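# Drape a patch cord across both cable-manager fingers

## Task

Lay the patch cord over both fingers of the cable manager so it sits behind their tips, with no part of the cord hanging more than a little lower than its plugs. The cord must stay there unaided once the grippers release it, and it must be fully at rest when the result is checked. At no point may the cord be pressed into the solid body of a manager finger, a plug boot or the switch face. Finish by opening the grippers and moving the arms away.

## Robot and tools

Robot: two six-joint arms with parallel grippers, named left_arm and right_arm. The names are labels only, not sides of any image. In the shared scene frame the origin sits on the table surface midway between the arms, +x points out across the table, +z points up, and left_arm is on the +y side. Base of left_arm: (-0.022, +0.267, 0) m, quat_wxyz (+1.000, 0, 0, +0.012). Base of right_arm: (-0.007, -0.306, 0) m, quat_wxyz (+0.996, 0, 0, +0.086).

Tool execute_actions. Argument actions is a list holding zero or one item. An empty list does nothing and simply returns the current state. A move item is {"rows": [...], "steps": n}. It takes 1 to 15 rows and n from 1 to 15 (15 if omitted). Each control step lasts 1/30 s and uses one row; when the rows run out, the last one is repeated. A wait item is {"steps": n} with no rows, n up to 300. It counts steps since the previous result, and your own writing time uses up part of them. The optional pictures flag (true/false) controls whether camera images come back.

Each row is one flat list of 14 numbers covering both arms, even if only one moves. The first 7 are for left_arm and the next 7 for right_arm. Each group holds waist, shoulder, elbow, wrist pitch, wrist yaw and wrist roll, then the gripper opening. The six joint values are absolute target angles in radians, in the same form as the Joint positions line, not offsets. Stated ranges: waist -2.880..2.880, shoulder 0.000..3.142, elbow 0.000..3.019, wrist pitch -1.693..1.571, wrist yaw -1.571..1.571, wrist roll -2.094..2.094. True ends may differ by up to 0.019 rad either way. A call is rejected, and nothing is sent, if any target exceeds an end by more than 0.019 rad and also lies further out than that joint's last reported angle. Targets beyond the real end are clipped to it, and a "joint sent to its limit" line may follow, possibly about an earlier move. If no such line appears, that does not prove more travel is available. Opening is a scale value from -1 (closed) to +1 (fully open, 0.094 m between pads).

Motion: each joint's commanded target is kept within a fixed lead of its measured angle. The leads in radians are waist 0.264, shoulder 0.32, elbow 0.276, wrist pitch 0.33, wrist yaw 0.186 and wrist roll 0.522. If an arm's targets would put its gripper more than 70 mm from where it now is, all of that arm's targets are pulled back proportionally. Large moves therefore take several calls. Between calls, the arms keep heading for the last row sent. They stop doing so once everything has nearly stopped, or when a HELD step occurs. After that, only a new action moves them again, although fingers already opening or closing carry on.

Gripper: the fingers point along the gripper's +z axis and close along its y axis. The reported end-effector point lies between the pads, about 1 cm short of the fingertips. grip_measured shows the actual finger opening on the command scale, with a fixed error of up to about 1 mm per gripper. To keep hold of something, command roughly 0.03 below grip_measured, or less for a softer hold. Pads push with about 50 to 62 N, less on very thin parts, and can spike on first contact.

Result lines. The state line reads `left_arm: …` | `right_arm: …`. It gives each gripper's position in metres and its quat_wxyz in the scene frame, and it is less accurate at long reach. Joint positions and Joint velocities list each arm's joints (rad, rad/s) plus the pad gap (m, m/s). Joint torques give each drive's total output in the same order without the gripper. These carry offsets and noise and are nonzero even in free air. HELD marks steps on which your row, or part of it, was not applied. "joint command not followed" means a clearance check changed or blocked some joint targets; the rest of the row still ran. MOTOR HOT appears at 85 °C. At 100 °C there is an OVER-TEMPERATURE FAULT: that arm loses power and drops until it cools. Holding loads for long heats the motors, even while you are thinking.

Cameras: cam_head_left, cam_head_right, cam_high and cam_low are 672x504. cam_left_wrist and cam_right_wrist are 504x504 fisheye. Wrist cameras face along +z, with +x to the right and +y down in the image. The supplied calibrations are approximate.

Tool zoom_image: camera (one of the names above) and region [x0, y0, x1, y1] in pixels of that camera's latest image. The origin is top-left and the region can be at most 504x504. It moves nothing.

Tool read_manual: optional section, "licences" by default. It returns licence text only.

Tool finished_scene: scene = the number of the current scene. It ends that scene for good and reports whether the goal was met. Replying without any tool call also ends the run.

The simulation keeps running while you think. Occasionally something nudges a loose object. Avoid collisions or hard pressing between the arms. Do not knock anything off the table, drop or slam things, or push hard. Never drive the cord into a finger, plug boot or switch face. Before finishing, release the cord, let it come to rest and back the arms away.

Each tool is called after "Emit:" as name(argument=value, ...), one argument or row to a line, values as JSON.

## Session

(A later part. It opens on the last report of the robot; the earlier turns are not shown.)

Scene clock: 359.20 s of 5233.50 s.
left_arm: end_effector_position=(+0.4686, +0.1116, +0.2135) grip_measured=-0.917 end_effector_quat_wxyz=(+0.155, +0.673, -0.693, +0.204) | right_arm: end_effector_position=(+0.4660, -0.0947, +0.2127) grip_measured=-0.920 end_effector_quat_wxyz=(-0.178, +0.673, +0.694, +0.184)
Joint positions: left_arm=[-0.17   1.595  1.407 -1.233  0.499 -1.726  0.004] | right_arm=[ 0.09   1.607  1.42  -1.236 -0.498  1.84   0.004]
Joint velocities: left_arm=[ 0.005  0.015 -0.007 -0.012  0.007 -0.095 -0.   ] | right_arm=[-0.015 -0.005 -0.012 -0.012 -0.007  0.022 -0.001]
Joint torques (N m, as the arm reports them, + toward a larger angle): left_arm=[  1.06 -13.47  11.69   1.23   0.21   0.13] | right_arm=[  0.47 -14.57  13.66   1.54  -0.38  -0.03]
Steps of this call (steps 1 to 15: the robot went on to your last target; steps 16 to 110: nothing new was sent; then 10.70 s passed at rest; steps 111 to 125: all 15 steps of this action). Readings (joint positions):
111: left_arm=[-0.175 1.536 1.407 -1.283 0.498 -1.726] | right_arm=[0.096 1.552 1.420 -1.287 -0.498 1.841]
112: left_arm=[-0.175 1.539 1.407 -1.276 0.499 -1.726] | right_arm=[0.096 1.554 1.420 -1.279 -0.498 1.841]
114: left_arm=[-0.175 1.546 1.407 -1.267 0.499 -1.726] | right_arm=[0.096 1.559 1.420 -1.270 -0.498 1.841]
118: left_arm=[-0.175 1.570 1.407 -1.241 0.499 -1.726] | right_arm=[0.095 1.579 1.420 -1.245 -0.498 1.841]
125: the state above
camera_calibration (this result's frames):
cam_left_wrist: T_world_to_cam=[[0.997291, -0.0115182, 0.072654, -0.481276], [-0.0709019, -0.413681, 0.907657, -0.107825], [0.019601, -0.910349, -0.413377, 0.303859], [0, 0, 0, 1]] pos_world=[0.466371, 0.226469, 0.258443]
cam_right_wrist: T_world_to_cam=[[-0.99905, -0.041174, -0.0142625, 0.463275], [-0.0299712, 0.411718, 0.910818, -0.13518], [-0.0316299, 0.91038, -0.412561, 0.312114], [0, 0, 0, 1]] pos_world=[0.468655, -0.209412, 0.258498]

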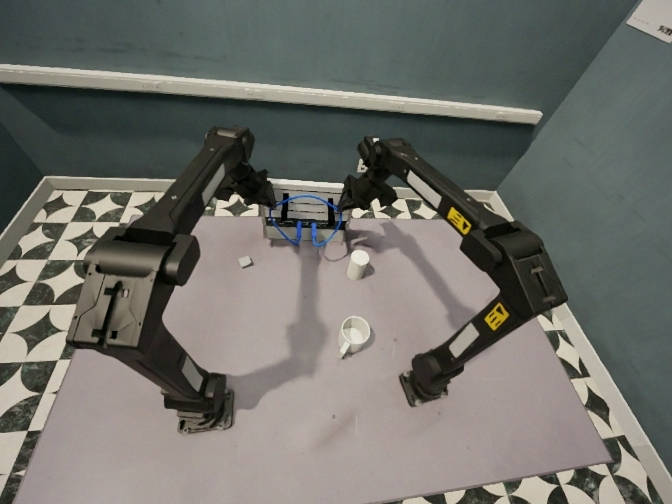

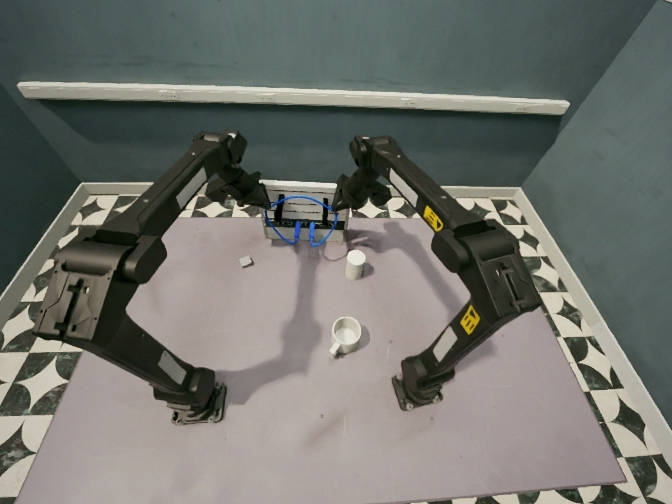

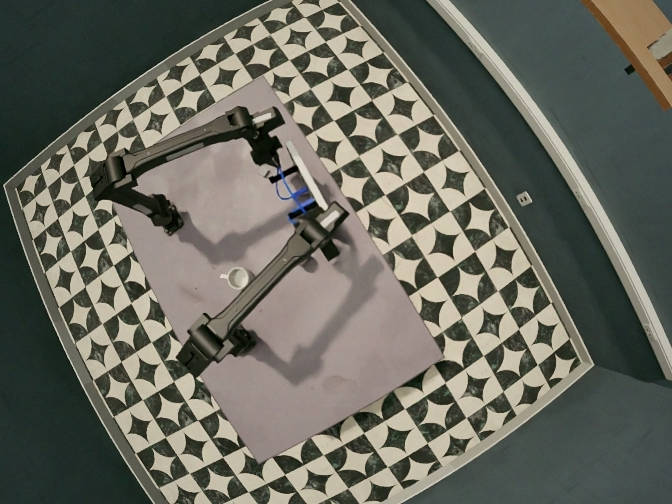

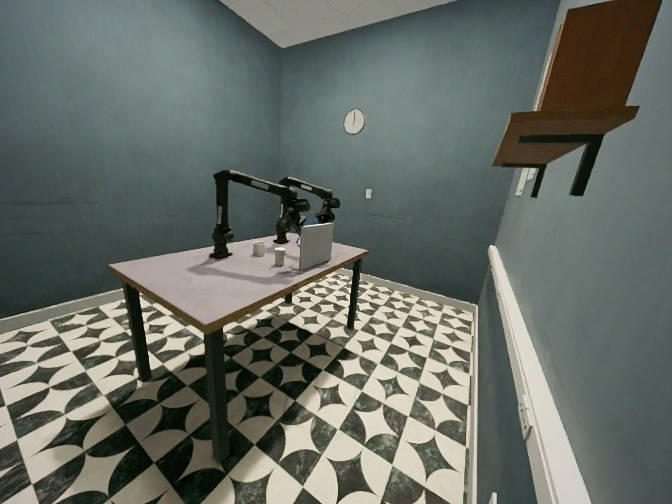

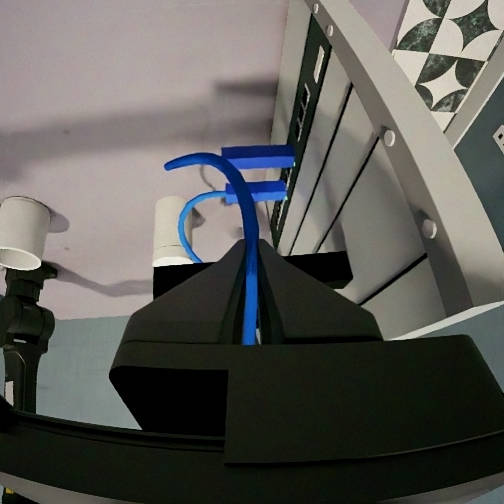

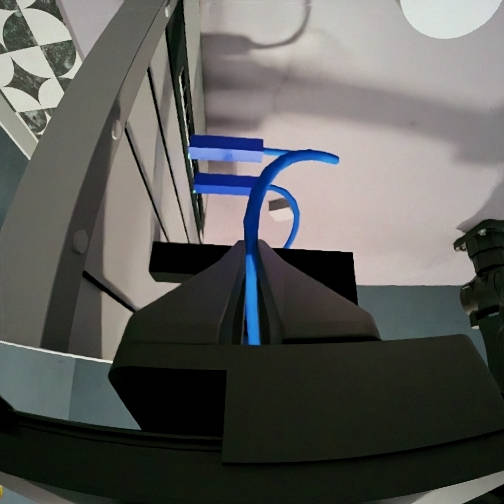

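Release.

Emit:
execute_actions(
  actions=[
    {"rows":[[-0.157,1.60,1.44,-1.215,0.5,-1.715,-0.6,0.085,1.612,1.46,-1.215,-0.5,1.83,-0.6]],"steps":15},
  ],
  pictures=false,
)

Emit:
execute_actions(
  actions=[
    {"steps":30},
  ],
)

Emit:
zoom_image(
  camera="cam_head_left",
  region=[250, 170, 370, 260],
)

Scene clock: 366.27 s of 5233.50 s.
left_arm: end_effector_position=(+0.4690, +0.1115, +0.2135) grip_measured=-0.602 end_effector_quat_wxyz=(+0.154, +0.673, -0.694, +0.205) | right_arm: end_effector_position=(+0.4660, -0.0947, +0.2127) grip_measured=-0.602 end_effector_quat_wxyz=(-0.178, +0.673, +0.694, +0.184)
Joint positions: left_arm=[-0.17   1.595  1.407 -1.231  0.499 -1.726  0.019] | right_arm=[ 0.09   1.607  1.42  -1.236 -0.498  1.84   0.019]
Joint velocities: left_arm=[ 0.005 -0.005  0.002  0.007  0.007 -0.007 -0.002] | right_arm=[-0.005 -0.005 -0.012 -0.012 -0.051  0.007  0.   ]
Joint torques (N m, as the arm reports them, + toward a larger angle): left_arm=[  0.7  -13.53  11.7    1.09   0.2    0.11] | right_arm=[ -0.33 -14.68  13.55   1.6   -0.3   -0.02]
Steps of this call (steps 1 to 15: the robot went on to your last target; steps 16 to 110: nothing new was sent; then 2.90 s passed at rest; steps 111 to 125: all 15 steps of this action). Readings (joint positions):
111: left_arm=[-0.170 1.595 1.407 -1.232 0.499 -1.726] | right_arm=[0.090 1.607 1.420 -1.236 -0.498 1.840]
112: left_arm=[-0.170 1.595 1.407 -1.232 0.499 -1.726] | right_arm=[0.090 1.607 1.420 -1.236 -0.498 1.840]
114: left_arm=[-0.170 1.595 1.407 -1.231 0.499 -1.726] | right_arm=[0.090 1.607 1.420 -1.236 -0.498 1.840]
118: left_arm=[-0.170 1.595 1.407 -1.231 0.499 -1.726] | right_arm=[0.090 1.607 1.420 -1.236 -0.498 1.840]
125: the state above

Scene clock: 367.27 s of 5233.50 s.
left_arm: end_effector_position=(+0.4690, +0.1115, +0.2135) grip_measured=-0.602 end_effector_quat_wxyz=(+0.154, +0.673, -0.694, +0.205) | right_arm: end_effector_position=(+0.4660, -0.0947, +0.2127) grip_measured=-0.602 end_effector_quat_wxyz=(-0.178, +0.673, +0.694, +0.184)
Joint positions: left_arm=[-0.17   1.595  1.407 -1.231  0.499 -1.726  0.019] | right_arm=[ 0.09   1.607  1.42  -1.236 -0.498  1.84   0.019]
Joint velocities: left_arm=[-0.005  0.005  0.002 -0.002 -0.081 -0.037  0.001] | right_arm=[ 0.005  0.005  0.007  0.012 -0.007 -0.022 -0.001]
Joint torques (N m, as the arm reports them, + toward a larger angle): left_arm=[  0.69 -13.01  11.75   1.15   0.2    0.12] | right_arm=[ -0.39 -14.18  13.51   1.73  -0.32  -0.04]
Steps of this call (steps 1 to 15: the robot went on to your last target; steps 16 to 30: nothing new was sent). Readings (joint positions):
1: left_arm=[-0.170 1.595 1.407 -1.231 0.499 -1.726] | right_arm=[0.090 1.607 1.420 -1.236 -0.498 1.840]
2: left_arm=[-0.170 1.595 1.407 -1.231 0.499 -1.726] | right_arm=[0.090 1.607 1.420 -1.236 -0.498 1.840]
4: left_arm=[-0.170 1.595 1.407 -1.231 0.499 -1.726] | right_arm=[0.090 1.607 1.420 -1.236 -0.498 1.840]
8: left_arm=[-0.170 1.595 1.407 -1.231 0.499 -1.726] | right_arm=[0.090 1.607 1.420 -1.236 -0.498 1.840]
30: the state above
All arms were judged still, so your last target was given up. Only a new action makes them travel on or press farther. Fingers that are still opening or closing keep moving.
camera_calibration (this result's frames):
cam_left_wrist: T_world_to_cam=[[0.997134, -0.0118298, 0.074726, -0.482034], [-0.072922, -0.413426, 0.907613, -0.10695], [0.0201569, -0.910461, -0.413104, 0.303514], [0, 0, 0, 1]] pos_world=[0.466736, 0.226419, 0.258473]
cam_right_wrist: T_world_to_cam=[[-0.99905, -0.041174, -0.0142625, 0.463275], [-0.0299712, 0.411718, 0.910818, -0.13518], [-0.0316299, 0.91038, -0.412561, 0.312114], [0, 0, 0, 1]] pos_world=[0.468655, -0.209412, 0.258498]

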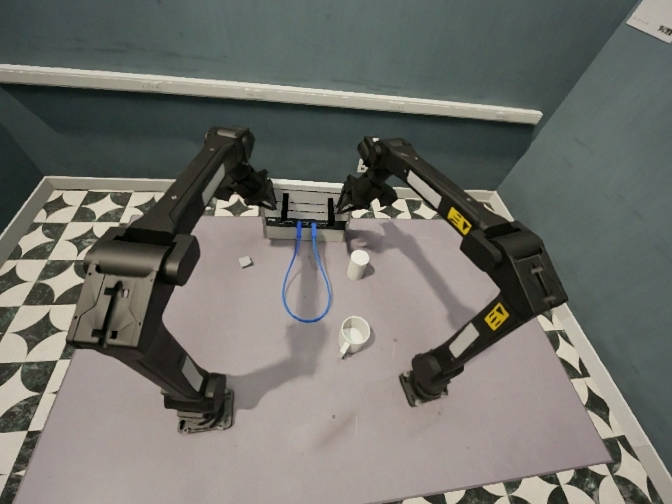

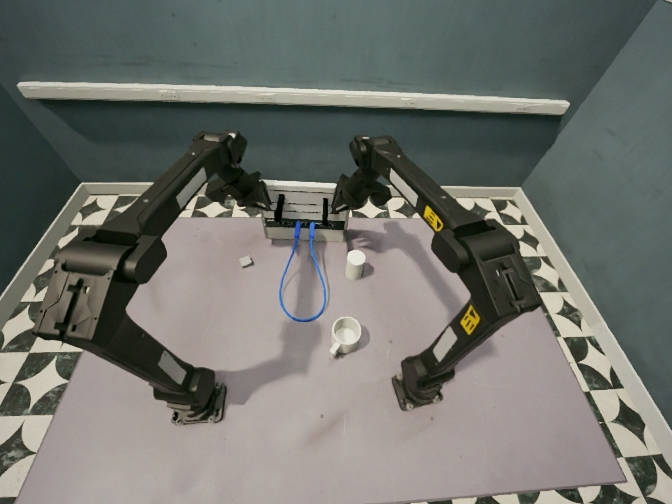

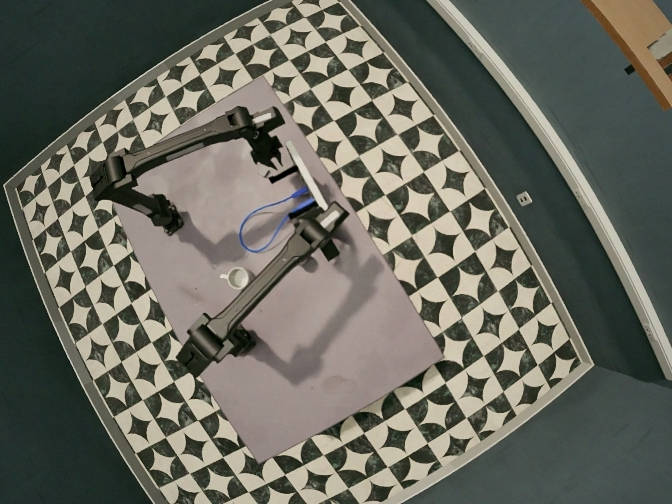

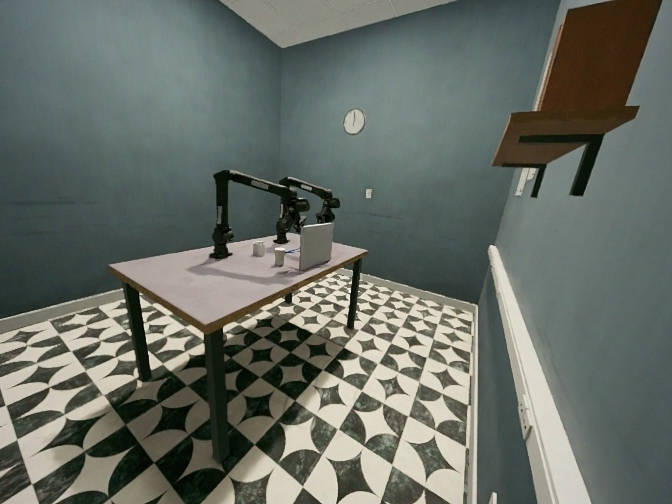

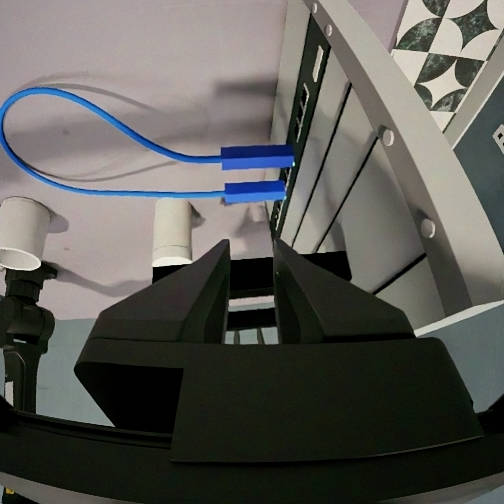

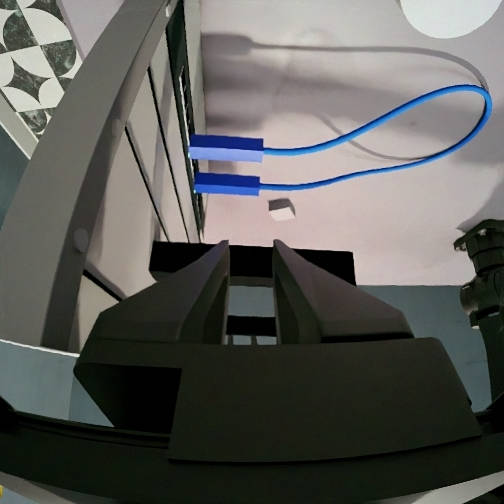

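Region (250, 170, 370, 260) of cam_head_left's 672x504 image, scaled by 4.200, with more detail than that image has; it fills the top 378 rows of this view, and the rest is white.

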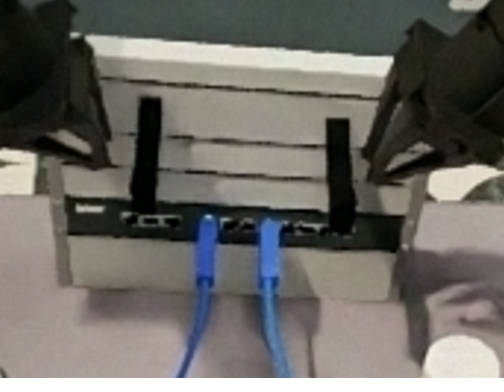

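Emit:
execute_actions(
  actions=[
    {"rows":[[-0.197,1.38,1.33,-1.29,0.5,-1.75,0,0.118,1.39,1.36,-1.29,-0.5,1.86,0]],"steps":15},
  ],
  pictures=false,
)

Emit:
execute_actions(
  actions=[
    {"rows":[[-0.446,1.21,0.92,-0.915,0.1,-1.0,0,0.382,1.24,0.95,-0.91,-0.1,1.2,0]],"steps":15},
  ],
  pictures=false,
)

Emit:
execute_actions(
  actions=[
    {"rows":[[-0.57,1.195,0.565,-0.57,0,-0.565,0.0,0.556,1.258,0.625,-0.565,0,0.758,0.0]],"steps":15},
  ],
  pictures=false,
)

Emit:
execute_actions(
  actions=[
    {"steps":20},
  ],
)

Scene clock: 387.13 s of 5233.50 s.
left_arm: end_effector_position=(+0.4049, +0.1138, +0.2885) grip_measured=-0.002 end_effector_quat_wxyz=(+0.124, +0.658, -0.700, +0.247) | right_arm: end_effector_position=(+0.4060, -0.0982, +0.3009) grip_measured=-0.002 end_effector_quat_wxyz=(-0.145, +0.648, +0.707, +0.244)
Joint positions: left_arm=[-0.186  1.349  1.324 -1.279  0.499 -1.739  0.047] | right_arm=[ 0.116  1.355  1.358 -1.275 -0.499  1.849  0.047]
Joint velocities: left_arm=[-0.005  0.239 -0.022 -0.002 -0.037  0.051  0.   ] | right_arm=[ 0.005  0.142  0.007 -0.002 -0.037 -0.007 -0.   ]
Joint torques (N m, as the arm reports them, + toward a larger angle): left_arm=[-0.84 -8.65  9.85  0.28  0.2  -0.05] | right_arm=[ 0.37 -8.91 10.7   0.72 -0.29  0.15]
Steps of this call (steps 1 to 210: nothing new was sent; then 12.37 s passed at rest; steps 211 to 225: all 15 steps of this action). Readings (joint positions):
211: left_arm=[-0.171 1.584 1.398 -1.232 0.499 -1.726] | right_arm=[0.091 1.599 1.414 -1.237 -0.498 1.841]
212: left_arm=[-0.171 1.561 1.376 -1.238 0.499 -1.727] | right_arm=[0.092 1.583 1.399 -1.241 -0.498 1.841]
214: left_arm=[-0.174 1.492 1.335 -1.262 0.499 -1.731] | right_arm=[0.098 1.531 1.369 -1.257 -0.498 1.843]
218: left_arm=[-0.184 1.365 1.324 -1.278 0.499 -1.736] | right_arm=[0.114 1.413 1.358 -1.273 -0.499 1.847]
225: the state above

Scene clock: 387.63 s of 5233.50 s.
left_arm: end_effector_position=(+0.3294, +0.0838, +0.1598) grip_measured=-0.002 end_effector_quat_wxyz=(+0.084, -0.292, +0.941, -0.147) | right_arm: end_effector_position=(+0.3269, -0.0755, +0.1546) grip_measured=-0.001 end_effector_quat_wxyz=(+0.055, +0.325, +0.932, +0.151)
Joint positions: left_arm=[-0.46   1.216  0.904 -0.934  0.103 -1.054  0.047] | right_arm=[ 0.39   1.259  0.929 -0.935 -0.102  1.249  0.047]
Joint velocities: left_arm=[ 0.054 -0.034 -0.012  0.037 -0.081  0.286  0.001] | right_arm=[-0.142 -0.034  0.002  0.066  0.022 -0.242 -0.   ]
Joint torques (N m, as the arm reports them, + toward a larger angle): left_arm=[ 0.42 -8.85 10.54  1.42 -0.12  0.09] | right_arm=[  0.68 -10.11  11.95   2.09   0.05  -0.12]
Steps of this call (steps 1 to 15: all 15 steps of this action). Readings (joint positions):
1: left_arm=[-0.199 1.344 1.297 -1.231 0.438 -1.687] | right_arm=[0.130 1.351 1.335 -1.232 -0.441 1.801]
2: left_arm=[-0.222 1.324 1.243 -1.154 0.368 -1.623] | right_arm=[0.155 1.334 1.288 -1.160 -0.374 1.741]
4: left_arm=[-0.298 1.280 1.121 -1.053 0.233 -1.495] | right_arm=[0.234 1.301 1.179 -1.062 -0.246 1.624]
8: left_arm=[-0.449 1.221 0.926 -0.962 0.112 -1.219] | right_arm=[0.387 1.262 0.972 -0.959 -0.112 1.393]
15: the state above

Scene clock: 388.13 s of 5233.50 s.
left_arm: end_effector_position=(+0.2583, +0.0963, +0.0410) grip_measured=-0.002 end_effector_quat_wxyz=(+0.134, -0.026, +0.987, -0.088) | right_arm: end_effector_position=(+0.2542, -0.0706, +0.0440) grip_measured=-0.001 end_effector_quat_wxyz=(+0.114, +0.029, +0.987, +0.111)
Joint positions: left_arm=[-0.569  1.201  0.542 -0.589  0.003 -0.598  0.047] | right_arm=[ 0.562  1.267  0.605 -0.589 -0.002  0.793  0.047]
Joint velocities: left_arm=[-0.024 -0.005 -0.017  0.046  0.022  0.212 -0.   ] | right_arm=[-0.034  0.005 -0.017  0.032 -0.007 -0.168 -0.   ]
Joint torques (N m, as the arm reports them, + toward a larger angle): left_arm=[ 0.16 -6.28  9.79  1.37 -0.23  0.11] | right_arm=[-0.73 -8.48 10.44  1.98  0.09  0.  ]
Steps of this call (steps 1 to 15: all 15 steps of this action). Readings (joint positions):
1: left_arm=[-0.465 1.211 0.877 -0.879 0.064 -0.996] | right_arm=[0.396 1.255 0.907 -0.889 -0.066 1.199]
2: left_arm=[-0.476 1.198 0.828 -0.793 0.037 -0.938] | right_arm=[0.412 1.246 0.867 -0.814 -0.040 1.147]
4: left_arm=[-0.508 1.183 0.719 -0.692 0.015 -0.845] | right_arm=[0.465 1.240 0.772 -0.706 -0.014 1.050]
8: left_arm=[-0.566 1.196 0.556 -0.616 0.006 -0.687] | right_arm=[0.567 1.257 0.621 -0.614 -0.006 0.884]
15: the state above

Scene clock: 388.80 s of 5233.50 s.
left_arm: end_effector_position=(+0.2584, +0.0962, +0.0411) grip_measured=-0.002 end_effector_quat_wxyz=(+0.136, -0.015, +0.987, -0.087) | right_arm: end_effector_position=(+0.2545, -0.0705, +0.0441) grip_measured=-0.001 end_effector_quat_wxyz=(+0.116, +0.017, +0.987, +0.110)
Joint positions: left_arm=[-0.569  1.201  0.542 -0.588  0.003 -0.576  0.047] | right_arm=[ 0.561  1.267  0.605 -0.588 -0.002  0.769  0.047]
Joint velocities: left_arm=[-0.005 -0.005  0.002 -0.012 -0.022 -0.037  0.001] | right_arm=[-0.005 -0.005 -0.037 -0.012  0.051 -0.066 -0.   ]
Joint torques (N m, as the arm reports them, + toward a larger angle): left_arm=[-0.47 -6.38  9.77  1.64 -0.21  0.16] | right_arm=[ 0.34 -9.15 10.34  2.09  0.11 -0.06]
Steps of this call (steps 1 to 20: the robot went on to your last target). Readings (joint positions):
1: left_arm=[-0.569 1.201 0.542 -0.588 0.003 -0.594] | right_arm=[0.561 1.267 0.605 -0.589 -0.002 0.788]
2: left_arm=[-0.569 1.201 0.542 -0.588 0.003 -0.590] | right_arm=[0.561 1.267 0.605 -0.588 -0.002 0.784]
4: left_arm=[-0.569 1.201 0.542 -0.588 0.003 -0.585] | right_arm=[0.561 1.267 0.605 -0.588 -0.002 0.778]
8: left_arm=[-0.569 1.201 0.542 -0.588 0.003 -0.579] | right_arm=[0.561 1.267 0.605 -0.588 -0.002 0.772]
20: the state above
camera_calibration (this result's frames):
cam_left_wrist: T_world_to_cam=[[0.00599393, -0.984852, 0.173296, 0.0863645], [-0.93731, 0.0548531, 0.344153, 0.229357], [-0.348445, -0.164495, -0.922782, 0.267051], [0, 0, 0, 1]] pos_world=[0.307513, 0.116404, 0.15253]
cam_right_wrist: T_world_to_cam=[[0.00195509, -0.977765, -0.209695, -0.061579], [-0.923733, -0.0820861, 0.374139, 0.218376], [-0.383033, 0.192971, -0.903354, 0.274326], [0, 0, 0, 1]] pos_world=[0.306917, -0.0952211, 0.153198]

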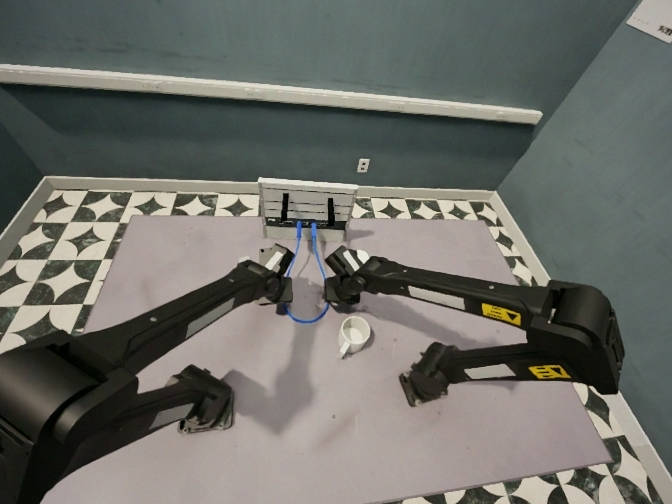

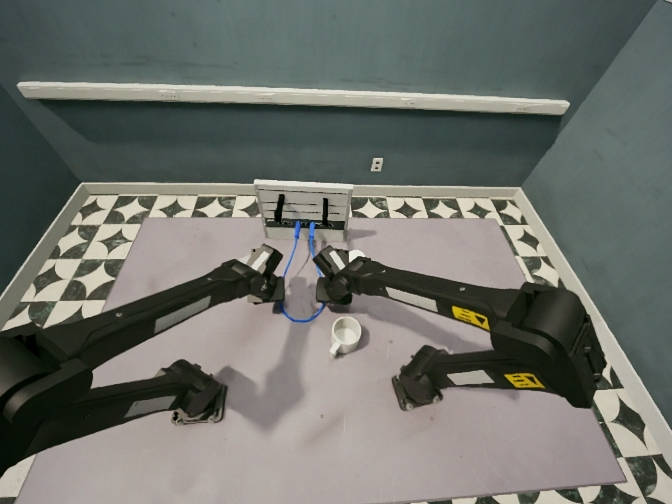

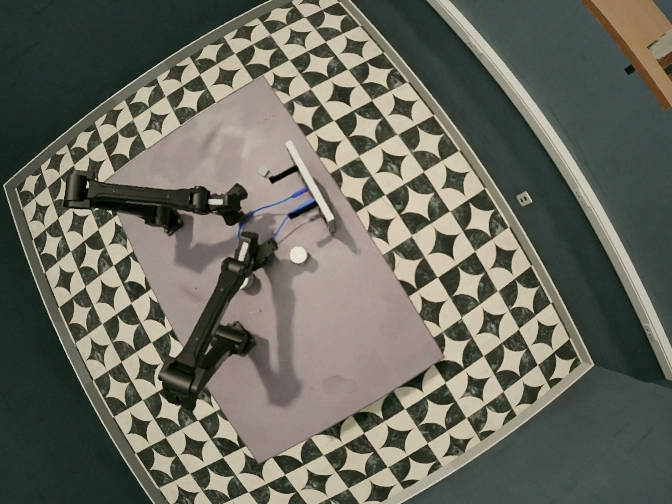

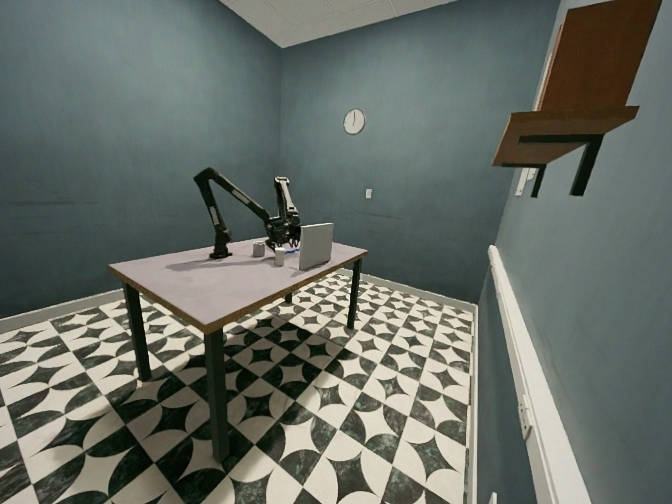

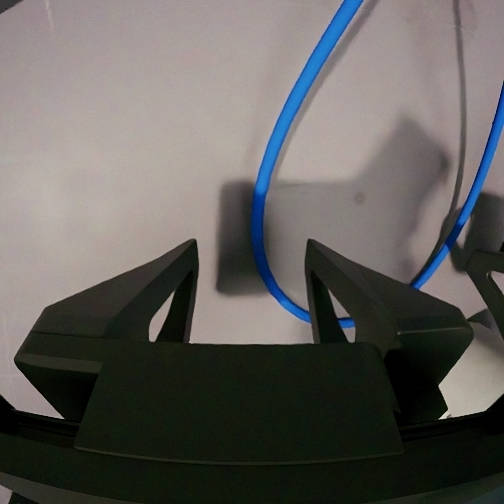

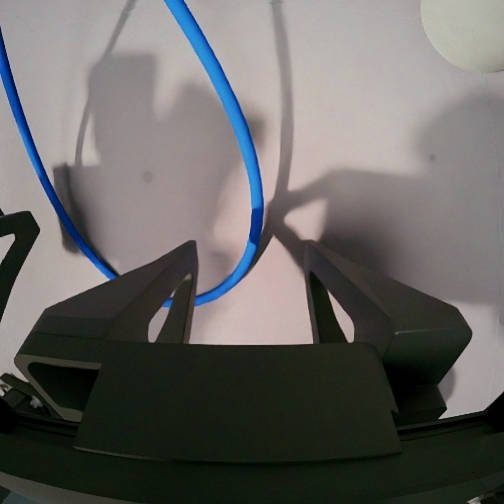

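Emit:
execute_actions(
  actions=[
    {"rows":[[-0.585,1.287,0.497,-0.392,0,-0.575,0.0,0.545,1.35,0.56,-0.385,0,0.765,0.0]],"steps":15},
  ],
  pictures=false,
)

Emit:
execute_actions(
  actions=[
    {"steps":10},
  ],
)

Scene clock: 408.13 s of 5233.50 s.
left_arm: end_effector_position=(+0.2680, +0.0899, +0.0124) grip_measured=-0.002 end_effector_quat_wxyz=(+0.155, -0.014, +0.983, -0.099) | right_arm: end_effector_position=(+0.2672, -0.0643, +0.0153) grip_measured=-0.001 end_effector_quat_wxyz=(+0.136, +0.022, +0.982, +0.127)
Joint positions: left_arm=[-0.571  1.291  0.5   -0.411  0.003 -0.576  0.047] | right_arm=[ 0.551  1.353  0.565 -0.409 -0.002  0.769  0.047]
Joint velocities: left_arm=[-0.005  0.005  0.002  0.002  0.022 -0.051 -0.   ] | right_arm=[ 0.005 -0.005  0.002  0.022 -0.022 -0.037 -0.   ]
Joint torques (N m, as the arm reports them, + toward a larger angle): left_arm=[-1.55 -6.17  7.12  1.76 -0.21  0.04] | right_arm=[-0.41 -8.89  7.36  2.51  0.1  -0.01]
Steps of this call (steps 1 to 15: the robot went on to your last target; steps 16 to 90: nothing new was sent; then 15.83 s passed at rest; steps 91 to 105: all 15 steps of this action). Readings (joint positions):
91: left_arm=[-0.569 1.207 0.534 -0.549 0.003 -0.576] | right_arm=[0.561 1.271 0.597 -0.550 -0.002 0.769]
92: left_arm=[-0.569 1.221 0.525 -0.492 0.003 -0.576] | right_arm=[0.558 1.283 0.588 -0.493 -0.002 0.769]
94: left_arm=[-0.570 1.259 0.515 -0.434 0.003 -0.576] | right_arm=[0.554 1.316 0.580 -0.433 -0.002 0.769]
98: left_arm=[-0.571 1.291 0.501 -0.415 0.003 -0.576] | right_arm=[0.551 1.353 0.568 -0.412 -0.002 0.769]
105: the state above

Scene clock: 408.47 s of 5233.50 s.
left_arm: end_effector_position=(+0.2680, +0.0899, +0.0124) grip_measured=-0.002 end_effector_quat_wxyz=(+0.155, -0.014, +0.983, -0.099) | right_arm: end_effector_position=(+0.2672, -0.0643, +0.0154) grip_measured=-0.001 end_effector_quat_wxyz=(+0.136, +0.022, +0.982, +0.127)
Joint positions: left_arm=[-0.571  1.291  0.5   -0.411  0.003 -0.576  0.047] | right_arm=[ 0.551  1.353  0.565 -0.408 -0.002  0.769  0.047]
Joint velocities: left_arm=[-0.005 -0.005  0.012 -0.002  0.066 -0.022 -0.   ] | right_arm=[ 0.005 -0.005  0.002 -0.042 -0.037 -0.007 -0.   ]
Joint torques (N m, as the arm reports them, + toward a larger angle): left_arm=[-1.69 -6.57  7.1   1.72 -0.22  0.06] | right_arm=[-0.17 -8.47  7.28  2.26  0.09 -0.02]
Steps of this call (steps 1 to 10: the robot went on to your last target). Readings (joint positions):
1: left_arm=[-0.571 1.291 0.500 -0.411 0.003 -0.576] | right_arm=[0.551 1.353 0.565 -0.408 -0.002 0.769]
2: left_arm=[-0.571 1.291 0.500 -0.411 0.003 -0.576] | right_arm=[0.551 1.353 0.565 -0.408 -0.002 0.769]
4: left_arm=[-0.571 1.291 0.500 -0.411 0.003 -0.576] | right_arm=[0.551 1.353 0.565 -0.408 -0.002 0.769]
8: left_arm=[-0.571 1.291 0.500 -0.411 0.003 -0.576] | right_arm=[0.551 1.353 0.565 -0.408 -0.002 0.769]
10: the state above
camera_calibration (this result's frames):
cam_left_wrist: T_world_to_cam=[[-0.00294672, -0.98058, 0.196096, 0.086797], [-0.949904, 0.0640306, 0.305912, 0.251566], [-0.312527, -0.185371, -0.931646, 0.235185], [0, 0, 0, 1]] pos_world=[0.312721, 0.1126, 0.125132]
cam_right_wrist: T_world_to_cam=[[0.000675492, -0.969649, -0.244499, -0.0601635], [-0.93884, -0.0848093, 0.333748, 0.245863], [-0.344354, 0.22932, -0.910402, 0.244166], [0, 0, 0, 1]] pos_world=[0.314946, -0.0934782, 0.125523]

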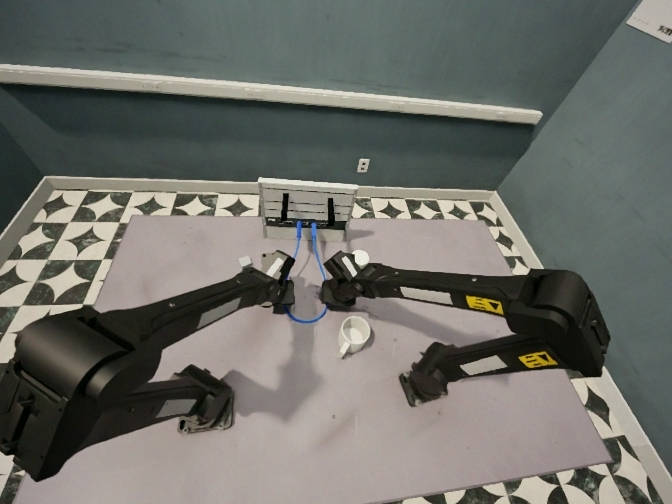

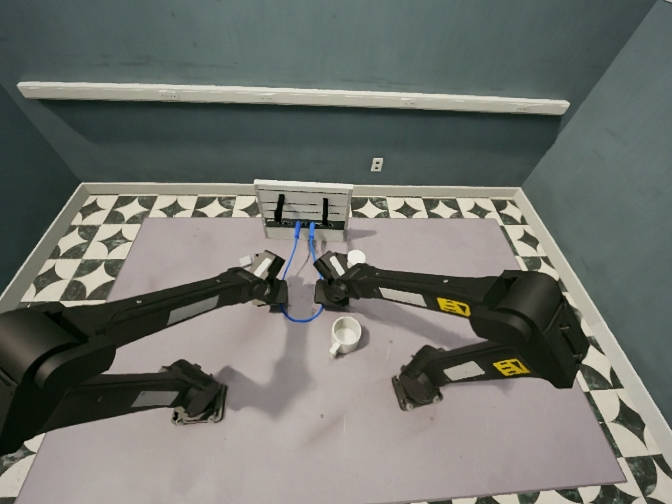

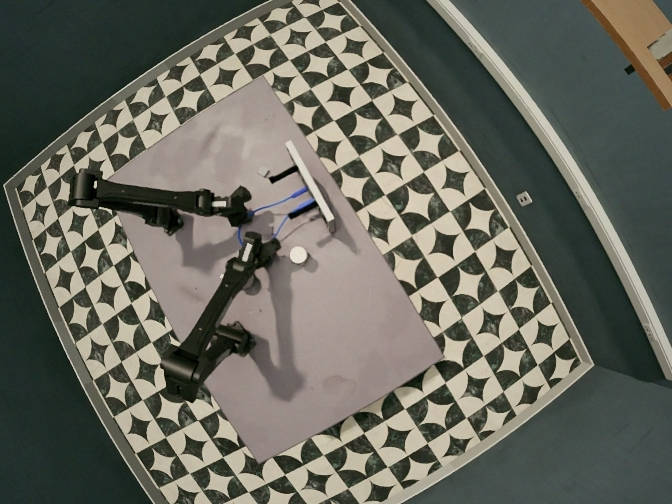

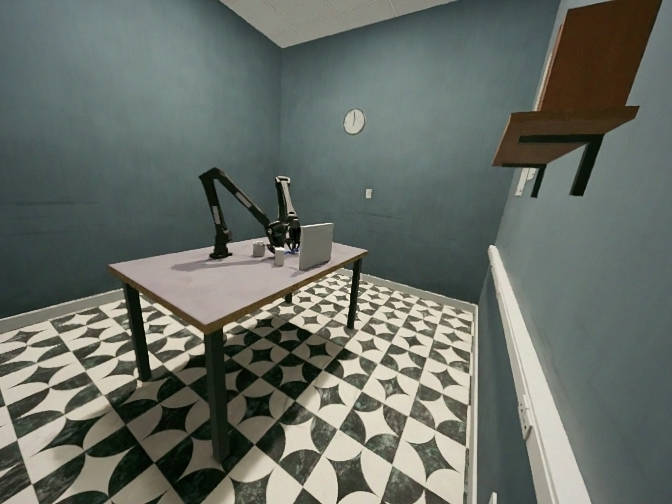

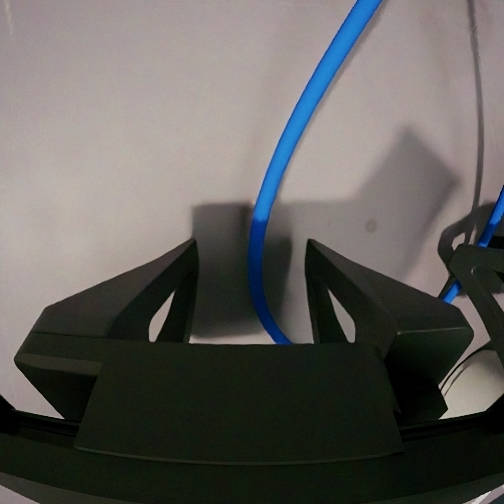

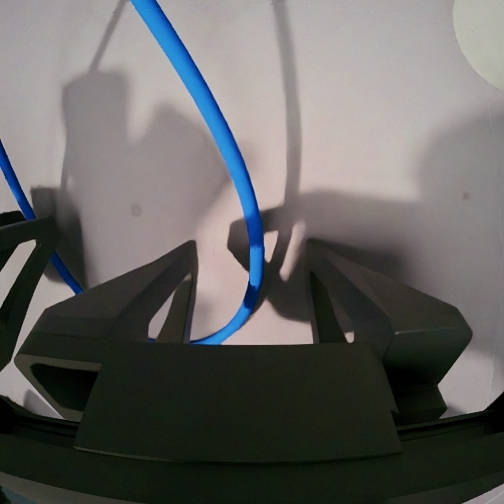

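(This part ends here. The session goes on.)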